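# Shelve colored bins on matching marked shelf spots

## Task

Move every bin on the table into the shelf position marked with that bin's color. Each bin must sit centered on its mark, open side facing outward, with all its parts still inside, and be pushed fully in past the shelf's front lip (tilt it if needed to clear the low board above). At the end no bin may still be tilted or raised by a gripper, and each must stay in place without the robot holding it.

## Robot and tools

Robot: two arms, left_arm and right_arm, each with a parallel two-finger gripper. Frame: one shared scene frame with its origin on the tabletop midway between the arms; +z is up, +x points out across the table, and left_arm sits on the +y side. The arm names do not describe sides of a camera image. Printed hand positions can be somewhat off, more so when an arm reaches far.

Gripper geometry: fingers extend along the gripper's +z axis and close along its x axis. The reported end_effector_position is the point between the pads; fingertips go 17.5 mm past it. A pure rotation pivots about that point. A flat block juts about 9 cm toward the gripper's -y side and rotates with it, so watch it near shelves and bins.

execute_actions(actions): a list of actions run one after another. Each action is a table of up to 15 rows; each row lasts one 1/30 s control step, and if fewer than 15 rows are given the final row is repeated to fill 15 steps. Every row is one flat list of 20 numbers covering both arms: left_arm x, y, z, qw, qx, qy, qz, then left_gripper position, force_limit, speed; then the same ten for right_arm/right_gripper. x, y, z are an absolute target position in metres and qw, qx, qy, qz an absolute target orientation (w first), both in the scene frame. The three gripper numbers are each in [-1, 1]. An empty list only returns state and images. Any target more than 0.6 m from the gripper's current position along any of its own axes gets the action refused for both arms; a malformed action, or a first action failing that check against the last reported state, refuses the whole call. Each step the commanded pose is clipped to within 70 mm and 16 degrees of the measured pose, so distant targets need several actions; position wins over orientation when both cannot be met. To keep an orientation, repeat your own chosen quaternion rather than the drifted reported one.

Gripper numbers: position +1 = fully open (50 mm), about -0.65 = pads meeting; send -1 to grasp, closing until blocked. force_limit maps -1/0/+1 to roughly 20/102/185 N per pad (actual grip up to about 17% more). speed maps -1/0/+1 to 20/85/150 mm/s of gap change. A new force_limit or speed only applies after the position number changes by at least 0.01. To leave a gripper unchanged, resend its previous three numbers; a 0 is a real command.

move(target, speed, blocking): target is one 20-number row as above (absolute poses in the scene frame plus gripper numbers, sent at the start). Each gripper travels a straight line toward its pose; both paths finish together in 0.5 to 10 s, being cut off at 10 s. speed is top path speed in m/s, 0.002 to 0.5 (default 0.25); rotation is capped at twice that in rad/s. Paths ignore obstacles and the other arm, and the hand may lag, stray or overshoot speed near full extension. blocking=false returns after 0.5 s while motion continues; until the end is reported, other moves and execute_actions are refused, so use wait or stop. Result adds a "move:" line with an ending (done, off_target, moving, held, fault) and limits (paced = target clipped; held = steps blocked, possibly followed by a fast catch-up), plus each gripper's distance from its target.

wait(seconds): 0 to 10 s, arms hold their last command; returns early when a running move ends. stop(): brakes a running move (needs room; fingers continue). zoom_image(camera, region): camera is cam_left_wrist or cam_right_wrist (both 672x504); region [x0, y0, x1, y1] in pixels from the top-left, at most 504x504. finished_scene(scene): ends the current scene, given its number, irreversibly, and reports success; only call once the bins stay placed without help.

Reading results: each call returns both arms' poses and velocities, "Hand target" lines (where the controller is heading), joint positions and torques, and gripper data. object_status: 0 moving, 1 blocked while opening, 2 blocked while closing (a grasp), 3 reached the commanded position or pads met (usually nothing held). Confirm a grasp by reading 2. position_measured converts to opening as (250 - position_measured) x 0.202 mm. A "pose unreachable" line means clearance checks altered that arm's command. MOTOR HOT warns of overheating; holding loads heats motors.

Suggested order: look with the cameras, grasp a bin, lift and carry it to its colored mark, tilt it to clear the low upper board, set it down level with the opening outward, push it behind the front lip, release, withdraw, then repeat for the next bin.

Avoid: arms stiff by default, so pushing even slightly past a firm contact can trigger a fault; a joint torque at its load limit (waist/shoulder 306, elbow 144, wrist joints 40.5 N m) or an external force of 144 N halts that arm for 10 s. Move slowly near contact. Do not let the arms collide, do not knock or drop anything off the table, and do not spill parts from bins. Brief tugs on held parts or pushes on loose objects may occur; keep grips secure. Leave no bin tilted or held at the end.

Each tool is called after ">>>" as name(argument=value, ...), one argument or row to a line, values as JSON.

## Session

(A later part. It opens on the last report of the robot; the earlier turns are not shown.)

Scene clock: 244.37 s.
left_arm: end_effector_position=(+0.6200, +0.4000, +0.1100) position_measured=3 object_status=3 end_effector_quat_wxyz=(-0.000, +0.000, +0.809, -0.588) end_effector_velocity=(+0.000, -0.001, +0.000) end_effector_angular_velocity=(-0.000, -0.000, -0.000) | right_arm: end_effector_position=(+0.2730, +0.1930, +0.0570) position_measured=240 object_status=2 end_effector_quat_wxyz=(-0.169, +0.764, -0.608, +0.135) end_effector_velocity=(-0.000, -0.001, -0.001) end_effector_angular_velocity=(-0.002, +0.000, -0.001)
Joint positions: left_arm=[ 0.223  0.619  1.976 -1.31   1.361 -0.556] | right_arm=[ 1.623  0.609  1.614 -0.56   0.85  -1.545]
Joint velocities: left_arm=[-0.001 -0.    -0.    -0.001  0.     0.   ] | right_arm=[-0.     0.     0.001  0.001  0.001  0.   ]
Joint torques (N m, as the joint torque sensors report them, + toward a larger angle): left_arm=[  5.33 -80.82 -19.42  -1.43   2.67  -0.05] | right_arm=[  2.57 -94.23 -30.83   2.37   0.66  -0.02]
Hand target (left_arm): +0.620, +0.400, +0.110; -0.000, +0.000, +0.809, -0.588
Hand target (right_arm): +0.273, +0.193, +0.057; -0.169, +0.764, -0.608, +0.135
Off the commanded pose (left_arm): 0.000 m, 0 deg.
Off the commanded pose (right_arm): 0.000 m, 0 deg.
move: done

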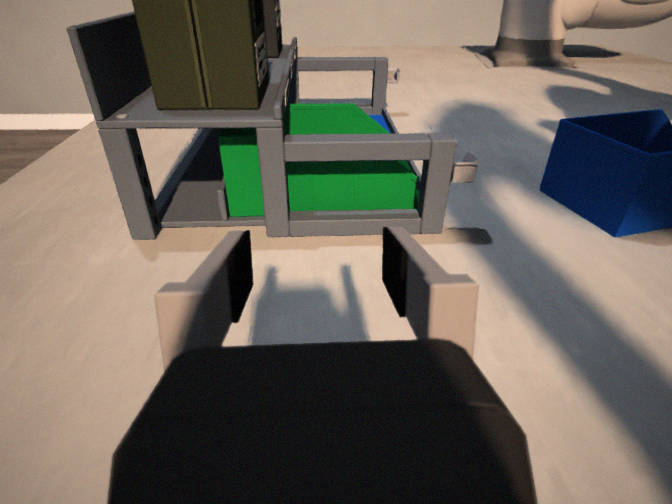

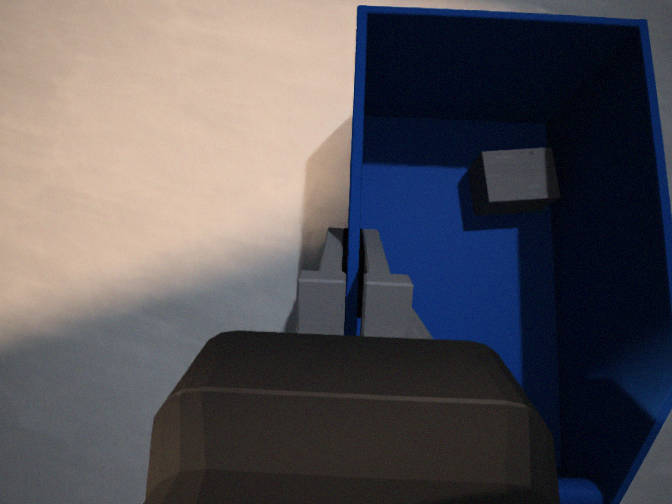

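>>> move(
  target=[0.62,0.40,0.11,0,0,-0.809,0.588,1,0,0, 0.285,0.16,0.095,-0.1693,0.764,-0.6078,0.1347,-1,0.3,-0.3],
  speed=0.15,
)

>>> move(
  target=[0.62,0.40,0.11,0,0,-0.809,0.588,1,0,0, 0.39,-0.049,0.105,-0.1106,0.6984,-0.6984,0.1106,-1,0.3,-0.3],
  speed=0.2,
)

>>> move(
  target=[0.62,0.40,0.11,0,0,-0.809,0.588,1,0,0, 0.535,-0.049,0.083,-0.1106,0.6984,-0.6984,0.1106,-1,0.3,-0.3],
  speed=0.1,
)

Scene clock: 251.10 s.
left_arm: end_effector_position=(+0.6200, +0.4000, +0.1100) position_measured=3 object_status=3 end_effector_quat_wxyz=(+0.000, +0.000, +0.809, -0.588) end_effector_velocity=(-0.000, -0.000, +0.000) end_effector_angular_velocity=(-0.000, -0.000, -0.000) | right_arm: end_effector_position=(+0.2850, +0.1600, +0.0949) position_measured=240 object_status=2 end_effector_quat_wxyz=(-0.169, +0.764, -0.608, +0.135) end_effector_velocity=(+0.000, -0.000, +0.000) end_effector_angular_velocity=(-0.000, -0.000, -0.000)
Joint positions: left_arm=[ 0.223  0.619  1.976 -1.31   1.361 -0.556] | right_arm=[ 1.603  0.531  1.666 -0.548  0.863 -1.582]
Joint velocities: left_arm=[-0. -0. -0.  0.  0.  0.] | right_arm=[-0. -0. -0. -0.  0. -0.]
Joint torques (N m, as the joint torque sensors report them, + toward a larger angle): left_arm=[  3.9  -81.14 -20.27  -1.23   2.76   0.04] | right_arm=[  1.57 -91.3  -34.66   1.78   0.32   0.09]
Hand target (left_arm): +0.620, +0.400, +0.110; -0.000, +0.000, +0.809, -0.588
Hand target (right_arm): +0.285, +0.160, +0.095; -0.169, +0.764, -0.608, +0.135
Off the commanded pose (left_arm): 0.000 m, 0 deg.
Off the commanded pose (right_arm): 0.000 m, 0 deg.
move: done

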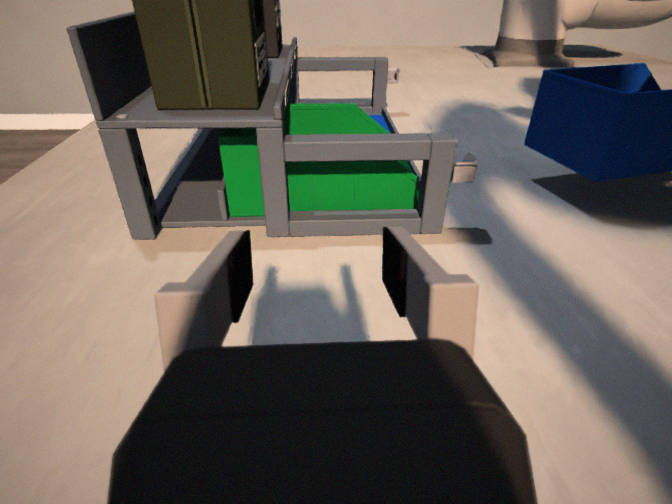

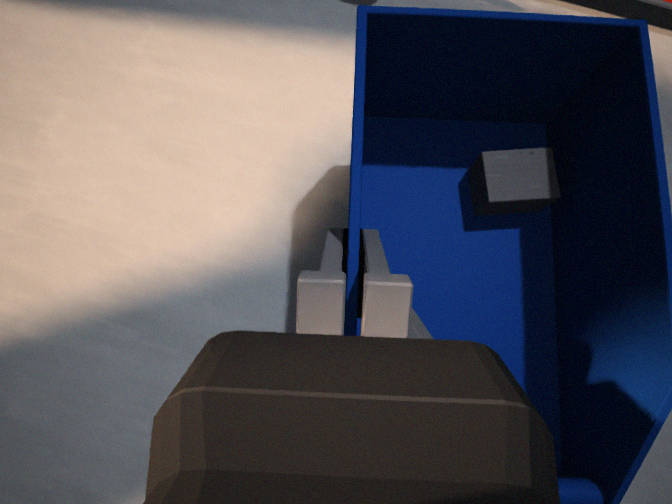

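Scene clock: 252.67 s.
left_arm: end_effector_position=(+0.6200, +0.4000, +0.1100) position_measured=3 object_status=3 end_effector_quat_wxyz=(+0.000, +0.000, +0.809, -0.588) end_effector_velocity=(-0.000, -0.000, +0.000) end_effector_angular_velocity=(+0.000, -0.000, -0.001) | right_arm: end_effector_position=(+0.3903, -0.0487, +0.1048) position_measured=240 object_status=2 end_effector_quat_wxyz=(-0.111, +0.698, -0.698, +0.111) end_effector_velocity=(+0.001, +0.000, +0.001) end_effector_angular_velocity=(+0.000, -0.001, +0.000)
Joint positions: left_arm=[ 0.223  0.619  1.976 -1.31   1.361 -0.556] | right_arm=[ 1.351  0.313  1.949 -0.411  0.803 -1.674]
Joint velocities: left_arm=[-0.    -0.     0.     0.001  0.    -0.   ] | right_arm=[-0.001 -0.    -0.001 -0.001  0.    -0.   ]
Joint torques (N m, as the joint torque sensors report them, + toward a larger angle): left_arm=[  1.96 -82.12 -18.64  -1.25   2.96  -0.15] | right_arm=[  2.35 -67.96 -33.11   2.42   0.22   0.07]
Hand target (left_arm): +0.620, +0.400, +0.110; -0.000, +0.000, +0.809, -0.588
Hand target (right_arm): +0.390, -0.049, +0.105; -0.111, +0.698, -0.698, +0.111
Off the commanded pose (left_arm): 0.000 m, 0 deg.
Off the commanded pose (right_arm): 0.000 m, 0 deg.
move: done

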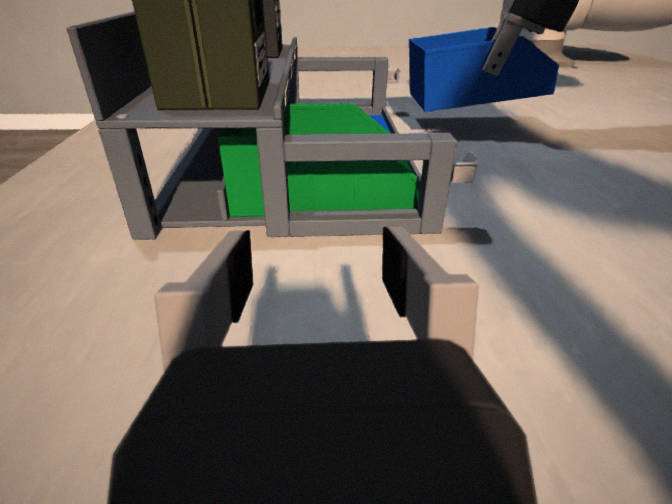

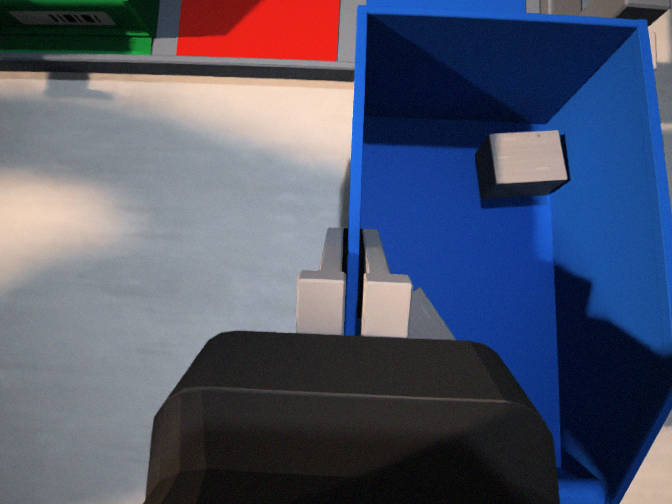

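Scene clock: 254.47 s.
left_arm: end_effector_position=(+0.6200, +0.4000, +0.1100) position_measured=3 object_status=3 end_effector_quat_wxyz=(+0.000, +0.000, +0.809, -0.588) end_effector_velocity=(+0.001, +0.001, +0.000) end_effector_angular_velocity=(-0.000, -0.001, +0.002) | right_arm: end_effector_position=(+0.5351, -0.0487, +0.0832) position_measured=240 object_status=2 end_effector_quat_wxyz=(-0.111, +0.698, -0.698, +0.111) end_effector_velocity=(+0.001, +0.000, +0.001) end_effector_angular_velocity=(+0.001, -0.001, -0.001)
Joint positions: left_arm=[ 0.223  0.619  1.976 -1.31   1.361 -0.556] | right_arm=[ 1.154  0.416  1.844 -0.392  0.745 -1.877]
Joint velocities: left_arm=[ 0.002 -0.001 -0.    -0.    -0.    -0.   ] | right_arm=[-0.001 -0.    -0.001 -0.    -0.001  0.   ]
Joint torques (N m, as the joint torque sensors report them, + toward a larger angle): left_arm=[ -0.14 -80.92 -20.22  -1.4    2.89   0.04] | right_arm=[  1.9  -77.88 -33.3    2.6   -0.2    0.  ]
Hand target (left_arm): +0.620, +0.400, +0.110; -0.000, +0.000, +0.809, -0.588
Hand target (right_arm): +0.535, -0.049, +0.083; -0.111, +0.698, -0.698, +0.111
Off the commanded pose (left_arm): 0.000 m, 0 deg.
Off the commanded pose (right_arm): 0.000 m, 0 deg.
move: done

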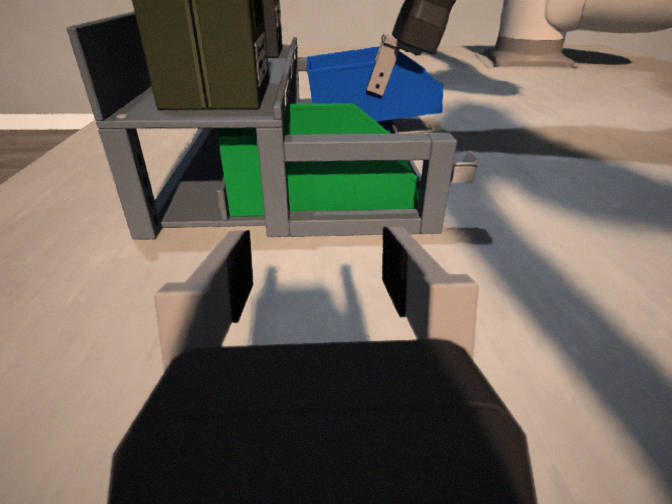

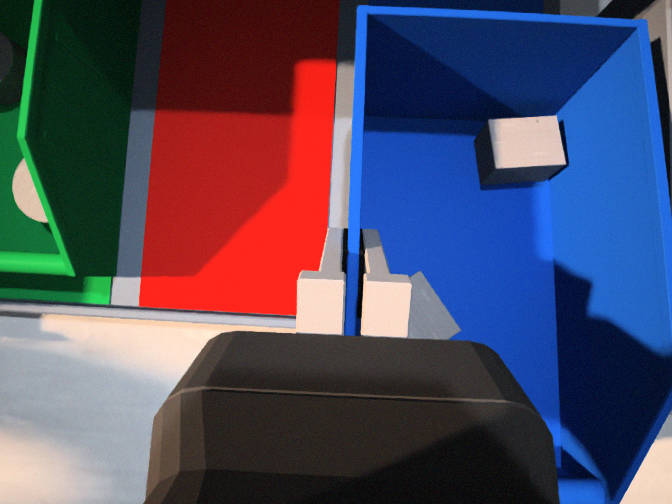

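>>> move(
  target=[0.62,0.40,0.11,0,0,-0.809,0.588,1,0,0, 0.545,-0.0515,0.0765,-0.1106,0.6984,-0.6984,0.1106,-1,0.3,-0.3],
  speed=0.04,
)

>>> move(
  target=[0.62,0.40,0.11,0,0,-0.809,0.588,1,0,0, 0.603,-0.0515,0.0735,-0.1228,0.6964,-0.6964,0.1228,-1,0.3,-0.3],
  speed=0.05,
)

>>> move(
  target=[0.62,0.40,0.11,0,0,-0.809,0.588,1,0,0, 0.604,-0.0515,0.066,-0.153,0.6903,-0.6903,0.153,-1,0.3,-0.3],
  speed=0.05,
)

Scene clock: 261.43 s.
left_arm: end_effector_position=(+0.6200, +0.4000, +0.1100) position_measured=3 object_status=3 end_effector_quat_wxyz=(+0.000, +0.000, +0.809, -0.588) end_effector_velocity=(-0.000, -0.000, +0.000) end_effector_angular_velocity=(-0.000, -0.000, -0.001) | right_arm: end_effector_position=(+0.5450, -0.0515, +0.0765) position_measured=240 object_status=2 end_effector_quat_wxyz=(-0.111, +0.698, -0.698, +0.111) end_effector_velocity=(+0.000, -0.000, -0.001) end_effector_angular_velocity=(-0.001, -0.000, +0.001)
Joint positions: left_arm=[ 0.223  0.619  1.976 -1.31   1.361 -0.556] | right_arm=[ 1.139  0.426  1.842 -0.393  0.733 -1.887]
Joint velocities: left_arm=[-0.001 -0.     0.    -0.     0.     0.   ] | right_arm=[-0.     0.001  0.    -0.001 -0.    -0.001]
Joint torques (N m, as the joint torque sensors report them, + toward a larger angle): left_arm=[  1.79 -80.22 -19.9   -1.37   2.78  -0.19] | right_arm=[  1.1  -79.89 -33.39   2.42  -0.21   0.05]
Hand target (left_arm): +0.620, +0.400, +0.110; -0.000, +0.000, +0.809, -0.588
Hand target (right_arm): +0.545, -0.051, +0.077; -0.111, +0.698, -0.698, +0.111
Off the commanded pose (left_arm): 0.000 m, 0 deg.
Off the commanded pose (right_arm): 0.000 m, 0 deg.
move: done

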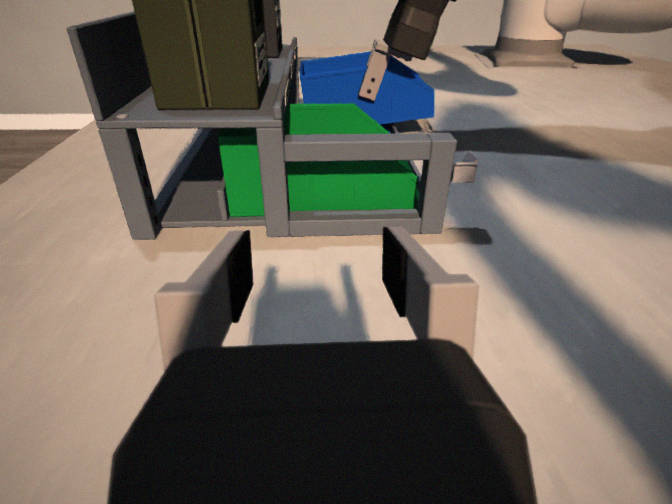

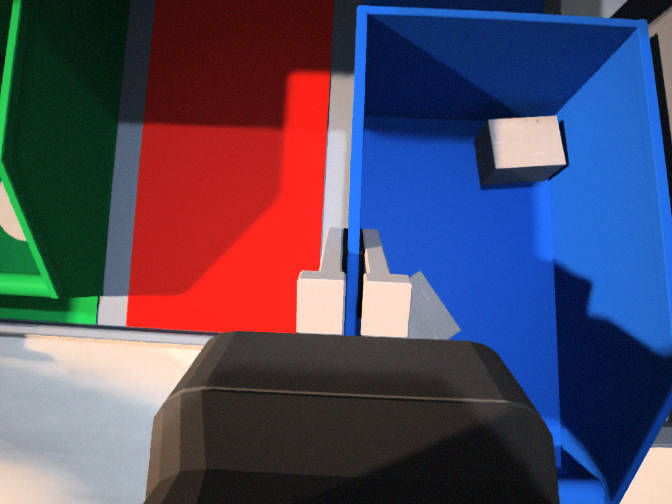

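Scene clock: 262.87 s.
left_arm: end_effector_position=(+0.6200, +0.4000, +0.1100) position_measured=3 object_status=3 end_effector_quat_wxyz=(-0.000, +0.000, +0.809, -0.588) end_effector_velocity=(+0.000, +0.000, +0.000) end_effector_angular_velocity=(+0.001, -0.000, -0.000) | right_arm: end_effector_position=(+0.6030, -0.0514, +0.0736) position_measured=240 object_status=2 end_effector_quat_wxyz=(-0.123, +0.696, -0.696, +0.123) end_effector_velocity=(+0.000, -0.000, +0.000) end_effector_angular_velocity=(+0.001, -0.000, +0.000)
Joint positions: left_arm=[ 0.223  0.619  1.976 -1.31   1.361 -0.556] | right_arm=[ 1.083  0.467  1.792 -0.43   0.712 -1.915]
Joint velocities: left_arm=[ 0.    -0.    -0.     0.001 -0.     0.   ] | right_arm=[-0.    -0.    -0.     0.    -0.    -0.001]
Joint torques (N m, as the joint torque sensors report them, + toward a larger angle): left_arm=[  1.55 -80.88 -19.97  -1.3    2.93  -0.08] | right_arm=[  1.5  -83.9  -33.49   2.44  -0.21   0.  ]
Hand target (left_arm): +0.620, +0.400, +0.110; -0.000, -0.000, +0.809, -0.588
Hand target (right_arm): +0.603, -0.051, +0.074; -0.123, +0.696, -0.696, +0.123
Off the commanded pose (left_arm): 0.000 m, 0 deg.
Off the commanded pose (right_arm): 0.000 m, 0 deg.
move: done

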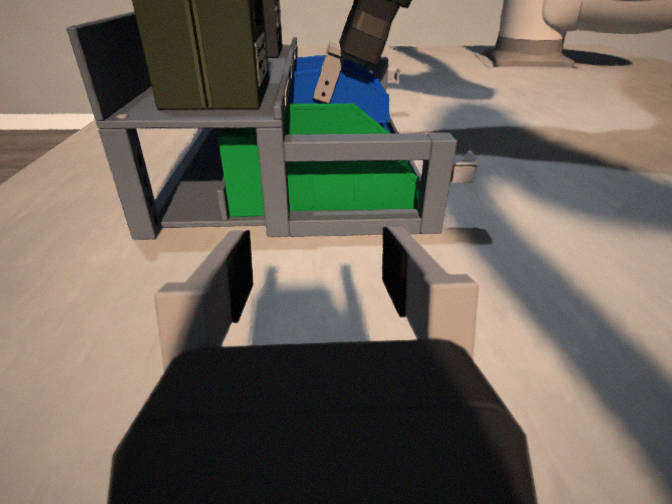

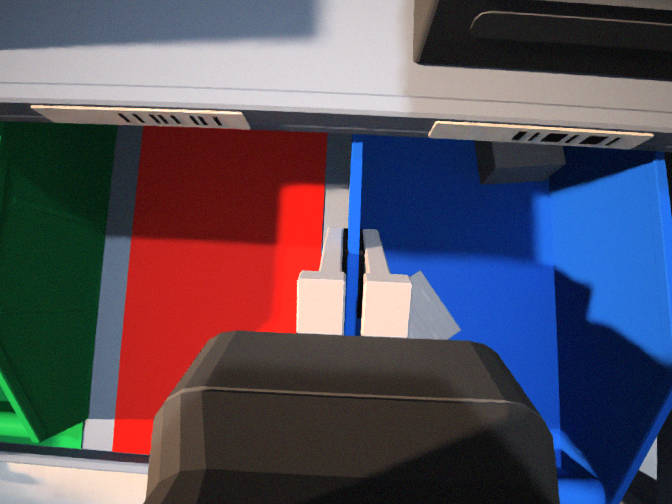

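Scene clock: 263.97 s.
left_arm: end_effector_position=(+0.6200, +0.4000, +0.1100) position_measured=3 object_status=3 end_effector_quat_wxyz=(+0.000, +0.000, +0.809, -0.588) end_effector_velocity=(+0.001, +0.001, +0.000) end_effector_angular_velocity=(-0.001, -0.000, +0.003) | right_arm: end_effector_position=(+0.6040, -0.0515, +0.0660) position_measured=240 object_status=2 end_effector_quat_wxyz=(-0.153, +0.690, -0.690, +0.153) end_effector_velocity=(+0.000, +0.000, +0.000) end_effector_angular_velocity=(+0.001, -0.003, -0.001)
Joint positions: left_arm=[ 0.223  0.619  1.976 -1.31   1.361 -0.556] | right_arm=[ 1.109  0.473  1.83  -0.592  0.662 -1.753]
Joint velocities: left_arm=[ 0.002  0.    -0.    -0.001  0.     0.   ] | right_arm=[ 0.001  0.     0.001 -0.005 -0.001  0.006]
Joint torques (N m, as the joint torque sensors report them, + toward a larger angle): left_arm=[  4.53 -80.14 -19.13  -1.33   2.91   0.12] | right_arm=[  1.92 -83.05 -31.78   2.12  -0.14  -0.12]
Hand target (left_arm): +0.620, +0.400, +0.110; -0.000, +0.000, +0.809, -0.588
Hand target (right_arm): +0.604, -0.052, +0.066; -0.153, +0.690, -0.690, +0.153
Off the commanded pose (left_arm): 0.000 m, 0 deg.
Off the commanded pose (right_arm): 0.000 m, 0 deg.
move: done

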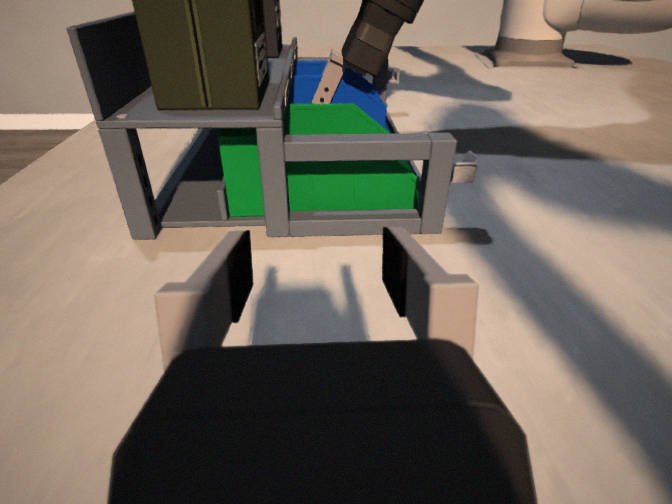

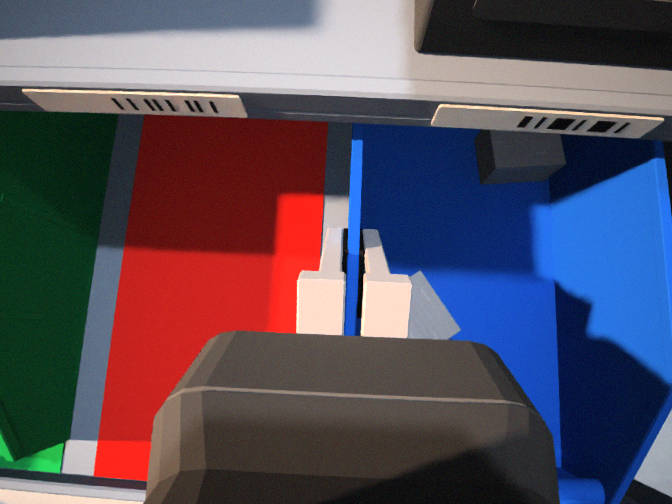

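>>> execute_actions(
  actions=[
    [[0.62,0.40,0.11,0,0,-0.809,0.588,1,0,0, 0.6055,-0.052,0.0652,-0.153,0.6903,-0.6903,0.153,-1,0.3,-0.3],[0.62,0.40,0.11,0,0,-0.809,0.588,1,0,0, 0.6055,-0.052,0.0652,-0.153,0.6903,-0.6903,0.153,-1,0.3,-0.3],[0.62,0.40,0.11,0,0,-0.809,0.588,1,0,0, 0.6055,-0.052,0.0652,-0.153,0.6903,-0.6903,0.153,-1,0.3,-0.3],[0.62,0.40,0.11,0,0,-0.809,0.588,1,0,0, 0.6075,-0.052,0.0645,-0.153,0.6903,-0.6903,0.153,-1,0.3,-0.3]],
  ],
)

Scene clock: 268.03 s.
left_arm: end_effector_position=(+0.6200, +0.4000, +0.1100) position_measured=3 object_status=3 end_effector_quat_wxyz=(+0.000, +0.000, +0.809, -0.588) end_effector_velocity=(+0.000, +0.000, +0.001) end_effector_angular_velocity=(+0.000, -0.001, +0.001) | right_arm: end_effector_position=(+0.6075, -0.0520, +0.0645) position_measured=240 object_status=2 end_effector_quat_wxyz=(-0.153, +0.690, -0.690, +0.153) end_effector_velocity=(-0.000, -0.000, -0.000) end_effector_angular_velocity=(+0.000, +0.001, -0.000)
Joint positions: left_arm=[ 0.223  0.619  1.976 -1.31   1.361 -0.556] | right_arm=[ 1.105  0.476  1.827 -0.593  0.659 -1.756]
Joint velocities: left_arm=[ 0.001 -0.001 -0.     0.    -0.    -0.   ] | right_arm=[-0.     0.     0.     0.001 -0.     0.   ]
Joint torques (N m, as the joint torque sensors report them, + toward a larger angle): left_arm=[  3.19 -80.84 -19.13  -1.43   2.83  -0.02] | right_arm=[  1.88 -82.73 -31.8    1.81  -0.03   0.04]
Hand target (left_arm): +0.620, +0.400, +0.110; -0.000, +0.000, +0.809, -0.588
Hand target (right_arm): +0.608, -0.052, +0.065; -0.153, +0.690, -0.690, +0.153
Off the commanded pose (left_arm): 0.000 m, 0 deg.
Off the commanded pose (right_arm): 0.000 m, 0 deg.

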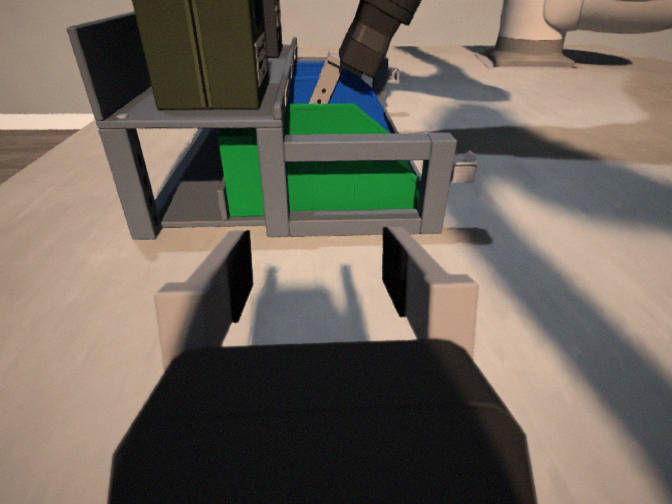

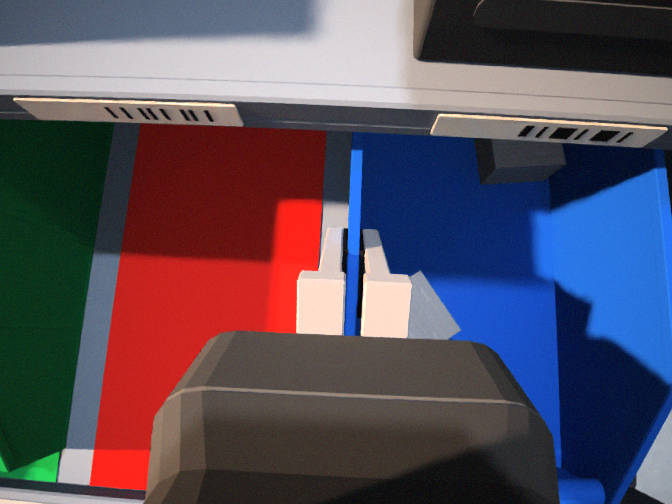

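>>> execute_actions(
  actions=[
    [[0.62,0.40,0.11,0,0,-0.809,0.588,1,0,0, 0.6095,-0.052,0.0635,-0.153,0.6903,-0.6903,0.153,-1,0.3,-0.3]],
  ],
)

Scene clock: 270.20 s.
left_arm: end_effector_position=(+0.6200, +0.4000, +0.1100) position_measured=3 object_status=3 end_effector_quat_wxyz=(-0.000, -0.000, +0.809, -0.588) end_effector_velocity=(+0.000, +0.000, +0.000) end_effector_angular_velocity=(+0.000, -0.001, +0.000) | right_arm: end_effector_position=(+0.6095, -0.0520, +0.0635) position_measured=240 object_status=2 end_effector_quat_wxyz=(-0.153, +0.690, -0.690, +0.153) end_effector_velocity=(-0.000, -0.000, -0.000) end_effector_angular_velocity=(+0.000, +0.001, -0.001)
Joint positions: left_arm=[ 0.223  0.619  1.976 -1.31   1.361 -0.556] | right_arm=[ 1.102  0.479  1.826 -0.593  0.657 -1.757]
Joint velocities: left_arm=[ 0.    -0.001  0.     0.    -0.     0.   ] | right_arm=[-0.    -0.     0.     0.001 -0.     0.   ]
Joint torques (N m, as the joint torque sensors report them, + toward a larger angle): left_arm=[  4.12 -80.06 -20.01  -1.4    2.76  -0.16] | right_arm=[ -7.4  -81.57 -36.17  -0.99  -1.16  -0.42]
Hand target (left_arm): +0.620, +0.400, +0.110; -0.000, +0.000, +0.809, -0.588
Hand target (right_arm): +0.610, -0.052, +0.064; -0.153, +0.690, -0.690, +0.153
Off the commanded pose (left_arm): 0.000 m, 0 deg.
Off the commanded pose (right_arm): 0.000 m, 0 deg.

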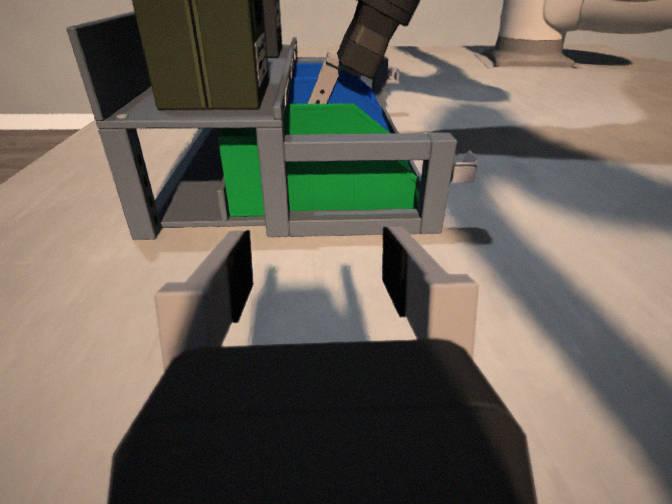

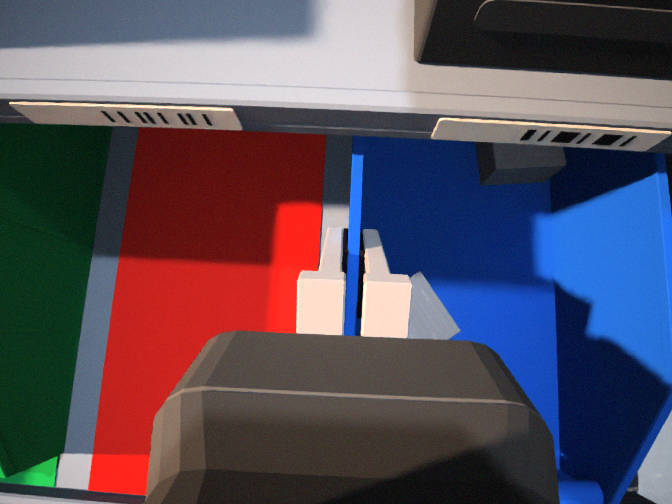

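Backstop reached. Ease off slightly and lower a little more.

>>> execute_actions(
  actions=[
    [[0.62,0.40,0.11,0,0,-0.809,0.588,1,0,0, 0.6088,-0.052,0.0625,-0.153,0.6903,-0.6903,0.153,-1,0.3,-0.3]],
  ],
)

Scene clock: 273.97 s.
left_arm: end_effector_position=(+0.6200, +0.4000, +0.1100) position_measured=3 object_status=3 end_effector_quat_wxyz=(-0.000, +0.000, +0.809, -0.588) end_effector_velocity=(+0.000, +0.000, +0.000) end_effector_angular_velocity=(-0.000, +0.000, +0.001) | right_arm: end_effector_position=(+0.6089, -0.0519, +0.0626) position_measured=240 object_status=2 end_effector_quat_wxyz=(-0.153, +0.690, -0.690, +0.153) end_effector_velocity=(-0.001, -0.001, -0.000) end_effector_angular_velocity=(-0.000, +0.001, -0.001)
Joint positions: left_arm=[ 0.223  0.619  1.976 -1.31   1.361 -0.556] | right_arm=[ 1.103  0.479  1.827 -0.595  0.656 -1.755]
Joint velocities: left_arm=[ 0.     0.     0.    -0.001  0.    -0.   ] | right_arm=[ 0.    -0.     0.001  0.001  0.     0.   ]
Joint torques (N m, as the joint torque sensors report them, + toward a larger angle): left_arm=[  3.08 -82.11 -19.68  -1.36   2.99   0.1 ] | right_arm=[  2.86 -73.1  -25.96   2.76   0.11  -0.11]
Hand target (left_arm): +0.620, +0.400, +0.110; +0.000, +0.000, +0.809, -0.588
Hand target (right_arm): +0.609, -0.052, +0.062; -0.153, +0.690, -0.690, +0.153
Off the commanded pose (left_arm): 0.000 m, 0 deg.
Off the commanded pose (right_arm): 0.000 m, 0 deg.

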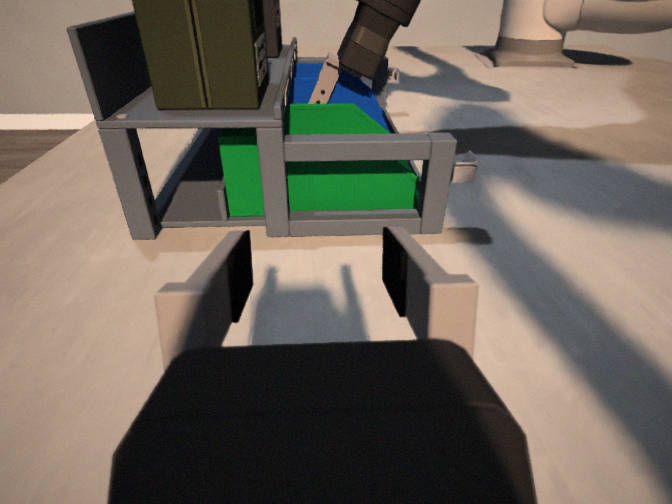

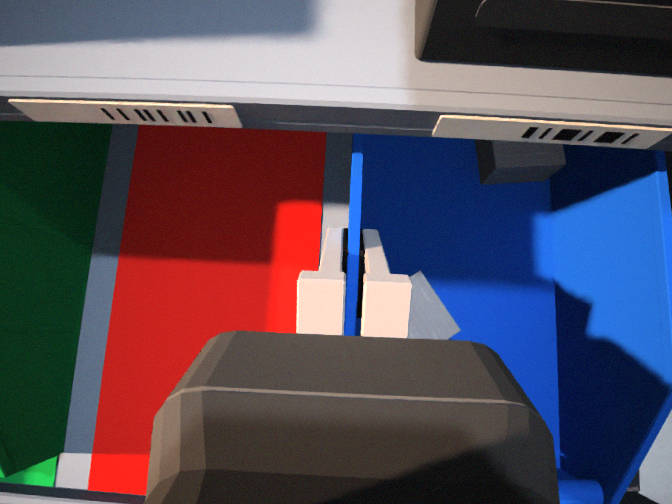

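>>> execute_actions(
  actions=[
    [[0.62,0.40,0.11,0,0,-0.809,0.588,1,0,0, 0.6088,-0.052,0.063,-0.153,0.6903,-0.6903,0.153,0.0,0.3,-0.3]],
  ],
)

>>> move(
  target=[0.6,0.40,0.13,0.1,-0.14,-0.79,0.58,1,0,0, 0.582,-0.052,0.12,-0.153,0.6903,-0.6903,0.153,0.0,0.3,-0.3],
  speed=0.2,
)

>>> move(
  target=[0.55,0.40,0.15,0.2011,-0.2767,-0.7601,0.5523,1,0,0, 0.45,-0.04,0.19,-0.153,0.6903,-0.6903,0.153,0.0,0.3,-0.3],
  speed=0.25,
)

Scene clock: 281.97 s.
left_arm: end_effector_position=(+0.6200, +0.4000, +0.1100) position_measured=3 object_status=3 end_effector_quat_wxyz=(+0.000, +0.000, +0.809, -0.588) end_effector_velocity=(-0.000, -0.000, +0.000) end_effector_angular_velocity=(+0.001, -0.001, -0.001) | right_arm: end_effector_position=(+0.6087, -0.0521, +0.0629) position_measured=152 object_status=0 end_effector_quat_wxyz=(-0.153, +0.690, -0.690, +0.153) end_effector_velocity=(+0.001, +0.000, +0.001) end_effector_angular_velocity=(+0.001, -0.001, +0.000)
Joint positions: left_arm=[ 0.223  0.619  1.976 -1.31   1.361 -0.556] | right_arm=[ 1.103  0.479  1.827 -0.594  0.657 -1.756]
Joint velocities: left_arm=[-0.    -0.001  0.     0.001 -0.    -0.   ] | right_arm=[ 0.    -0.001 -0.001 -0.     0.001 -0.   ]
Joint torques (N m, as the joint torque sensors report them, + toward a larger angle): left_arm=[  4.47 -80.74 -19.88  -1.52   3.1    0.03] | right_arm=[  1.58 -81.15 -30.36   2.14  -0.22   0.17]
Hand target (left_arm): +0.620, +0.400, +0.110; -0.000, +0.000, +0.809, -0.588
Hand target (right_arm): +0.609, -0.052, +0.063; -0.153, +0.690, -0.690, +0.153
Off the commanded pose (left_arm): 0.000 m, 0 deg.
Off the commanded pose (right_arm): 0.000 m, 0 deg.

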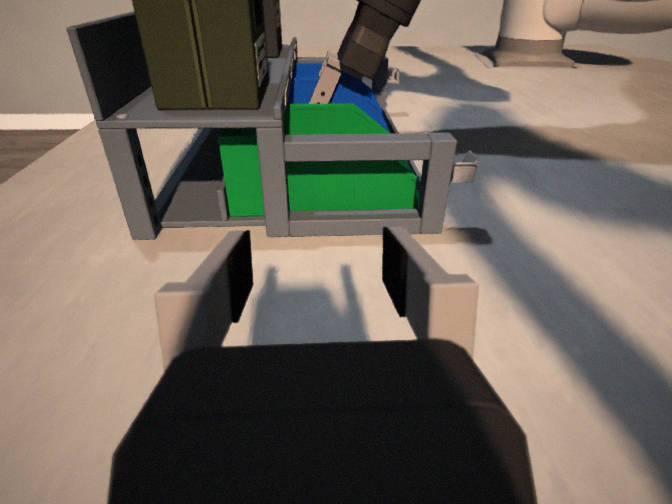

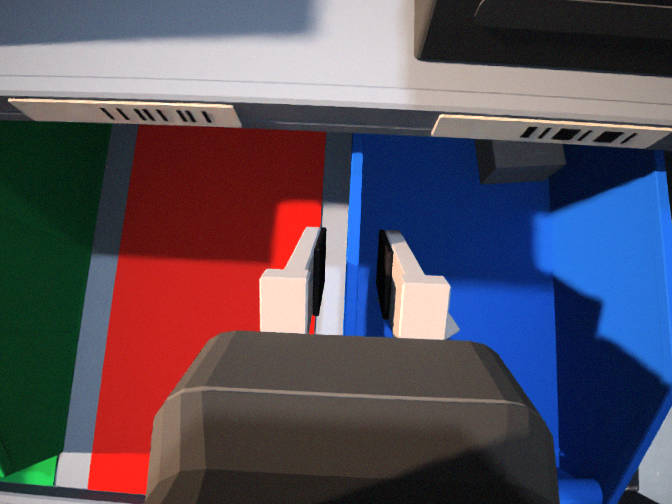

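Scene clock: 283.17 s.
left_arm: end_effector_position=(+0.6000, +0.4001, +0.1300) position_measured=3 object_status=3 end_effector_quat_wxyz=(-0.101, +0.141, +0.794, -0.583) end_effector_velocity=(+0.000, +0.000, +0.000) end_effector_angular_velocity=(-0.000, -0.001, -0.001) | right_arm: end_effector_position=(+0.5819, -0.0521, +0.1199) position_measured=152 object_status=3 end_effector_quat_wxyz=(-0.153, +0.690, -0.690, +0.153) end_effector_velocity=(+0.000, +0.001, +0.001) end_effector_angular_velocity=(+0.001, -0.001, +0.000)
Joint positions: left_arm=[ 0.187  0.669  1.811 -1.055  1.574 -0.59 ] | right_arm=[ 1.135  0.4    1.822 -0.544  0.74  -1.794]
Joint velocities: left_arm=[-0.     0.    -0.001  0.001  0.001  0.   ] | right_arm=[ 0.    -0.001 -0.001  0.     0.    -0.   ]
Joint torques (N m, as the joint torque sensors report them, + toward a larger angle): left_arm=[  2.2  -86.69 -23.39  -1.19   2.92  -0.17] | right_arm=[  1.67 -76.21 -32.31   2.45  -0.18   0.04]
Hand target (left_arm): +0.600, +0.400, +0.130; -0.101, +0.141, +0.794, -0.583
Hand target (right_arm): +0.582, -0.052, +0.120; -0.153, +0.690, -0.690, +0.153
Off the commanded pose (left_arm): 0.000 m, 0 deg.
Off the commanded pose (right_arm): 0.000 m, 0 deg.
move: done

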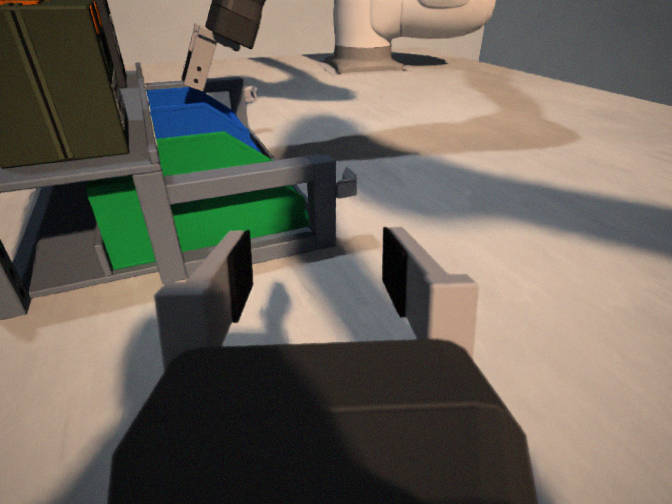

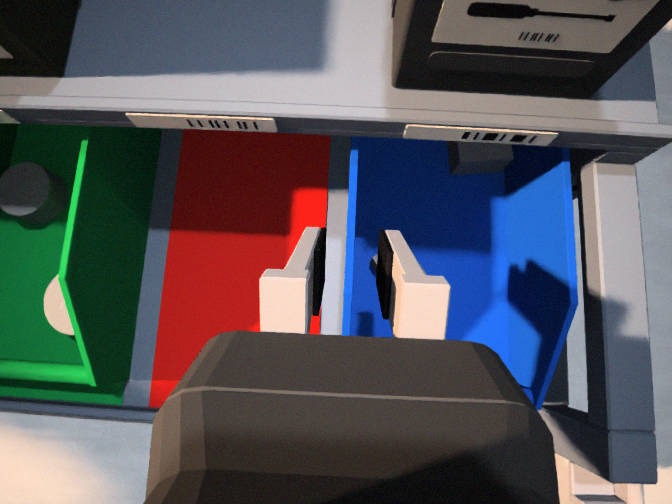

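Scene clock: 284.30 s.
left_arm: end_effector_position=(+0.5500, +0.4001, +0.1500) position_measured=3 object_status=3 end_effector_quat_wxyz=(-0.201, +0.277, +0.760, -0.552) end_effector_velocity=(+0.000, -0.000, +0.001) end_effector_angular_velocity=(-0.001, -0.001, +0.000) | right_arm: end_effector_position=(+0.4499, -0.0403, +0.1898) position_measured=152 object_status=3 end_effector_quat_wxyz=(-0.153, +0.690, -0.690, +0.153) end_effector_velocity=(-0.000, +0.001, +0.000) end_effector_angular_velocity=(+0.001, -0.000, +0.001)
Joint positions: left_arm=[ 0.115  0.678  1.73  -0.83   1.754 -0.547] | right_arm=[ 1.318  0.268  1.86  -0.517  0.898 -1.682]
Joint velocities: left_arm=[-0.    -0.001 -0.    -0.001  0.     0.   ] | right_arm=[ 0.001 -0.    -0.001  0.    -0.     0.   ]
Joint torques (N m, as the joint torque sensors report them, + toward a larger angle): left_arm=[  3.71 -89.84 -26.57   0.35   2.69  -0.13] | right_arm=[  1.98 -64.47 -35.01   2.55  -0.03  -0.02]
Hand target (left_arm): +0.550, +0.400, +0.150; -0.201, +0.277, +0.760, -0.552
Hand target (right_arm): +0.450, -0.040, +0.190; -0.153, +0.690, -0.690, +0.153
Off the commanded pose (left_arm): 0.000 m, 0 deg.
Off the commanded pose (right_arm): 0.000 m, 0 deg.
move: done

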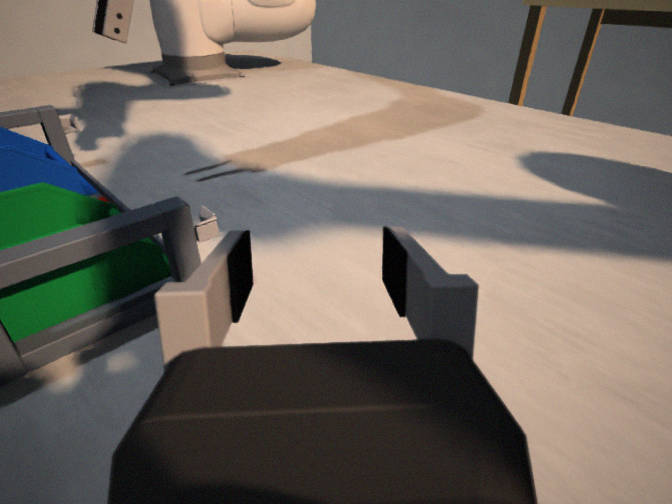

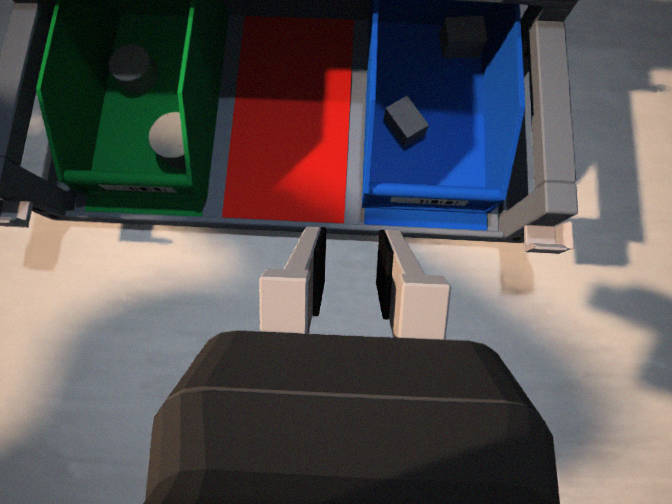

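Both bins are seated and centered, and there is no red bin on the table.

>>> finished_scene(
  scene=1,
)

The scene is finished: the task was done.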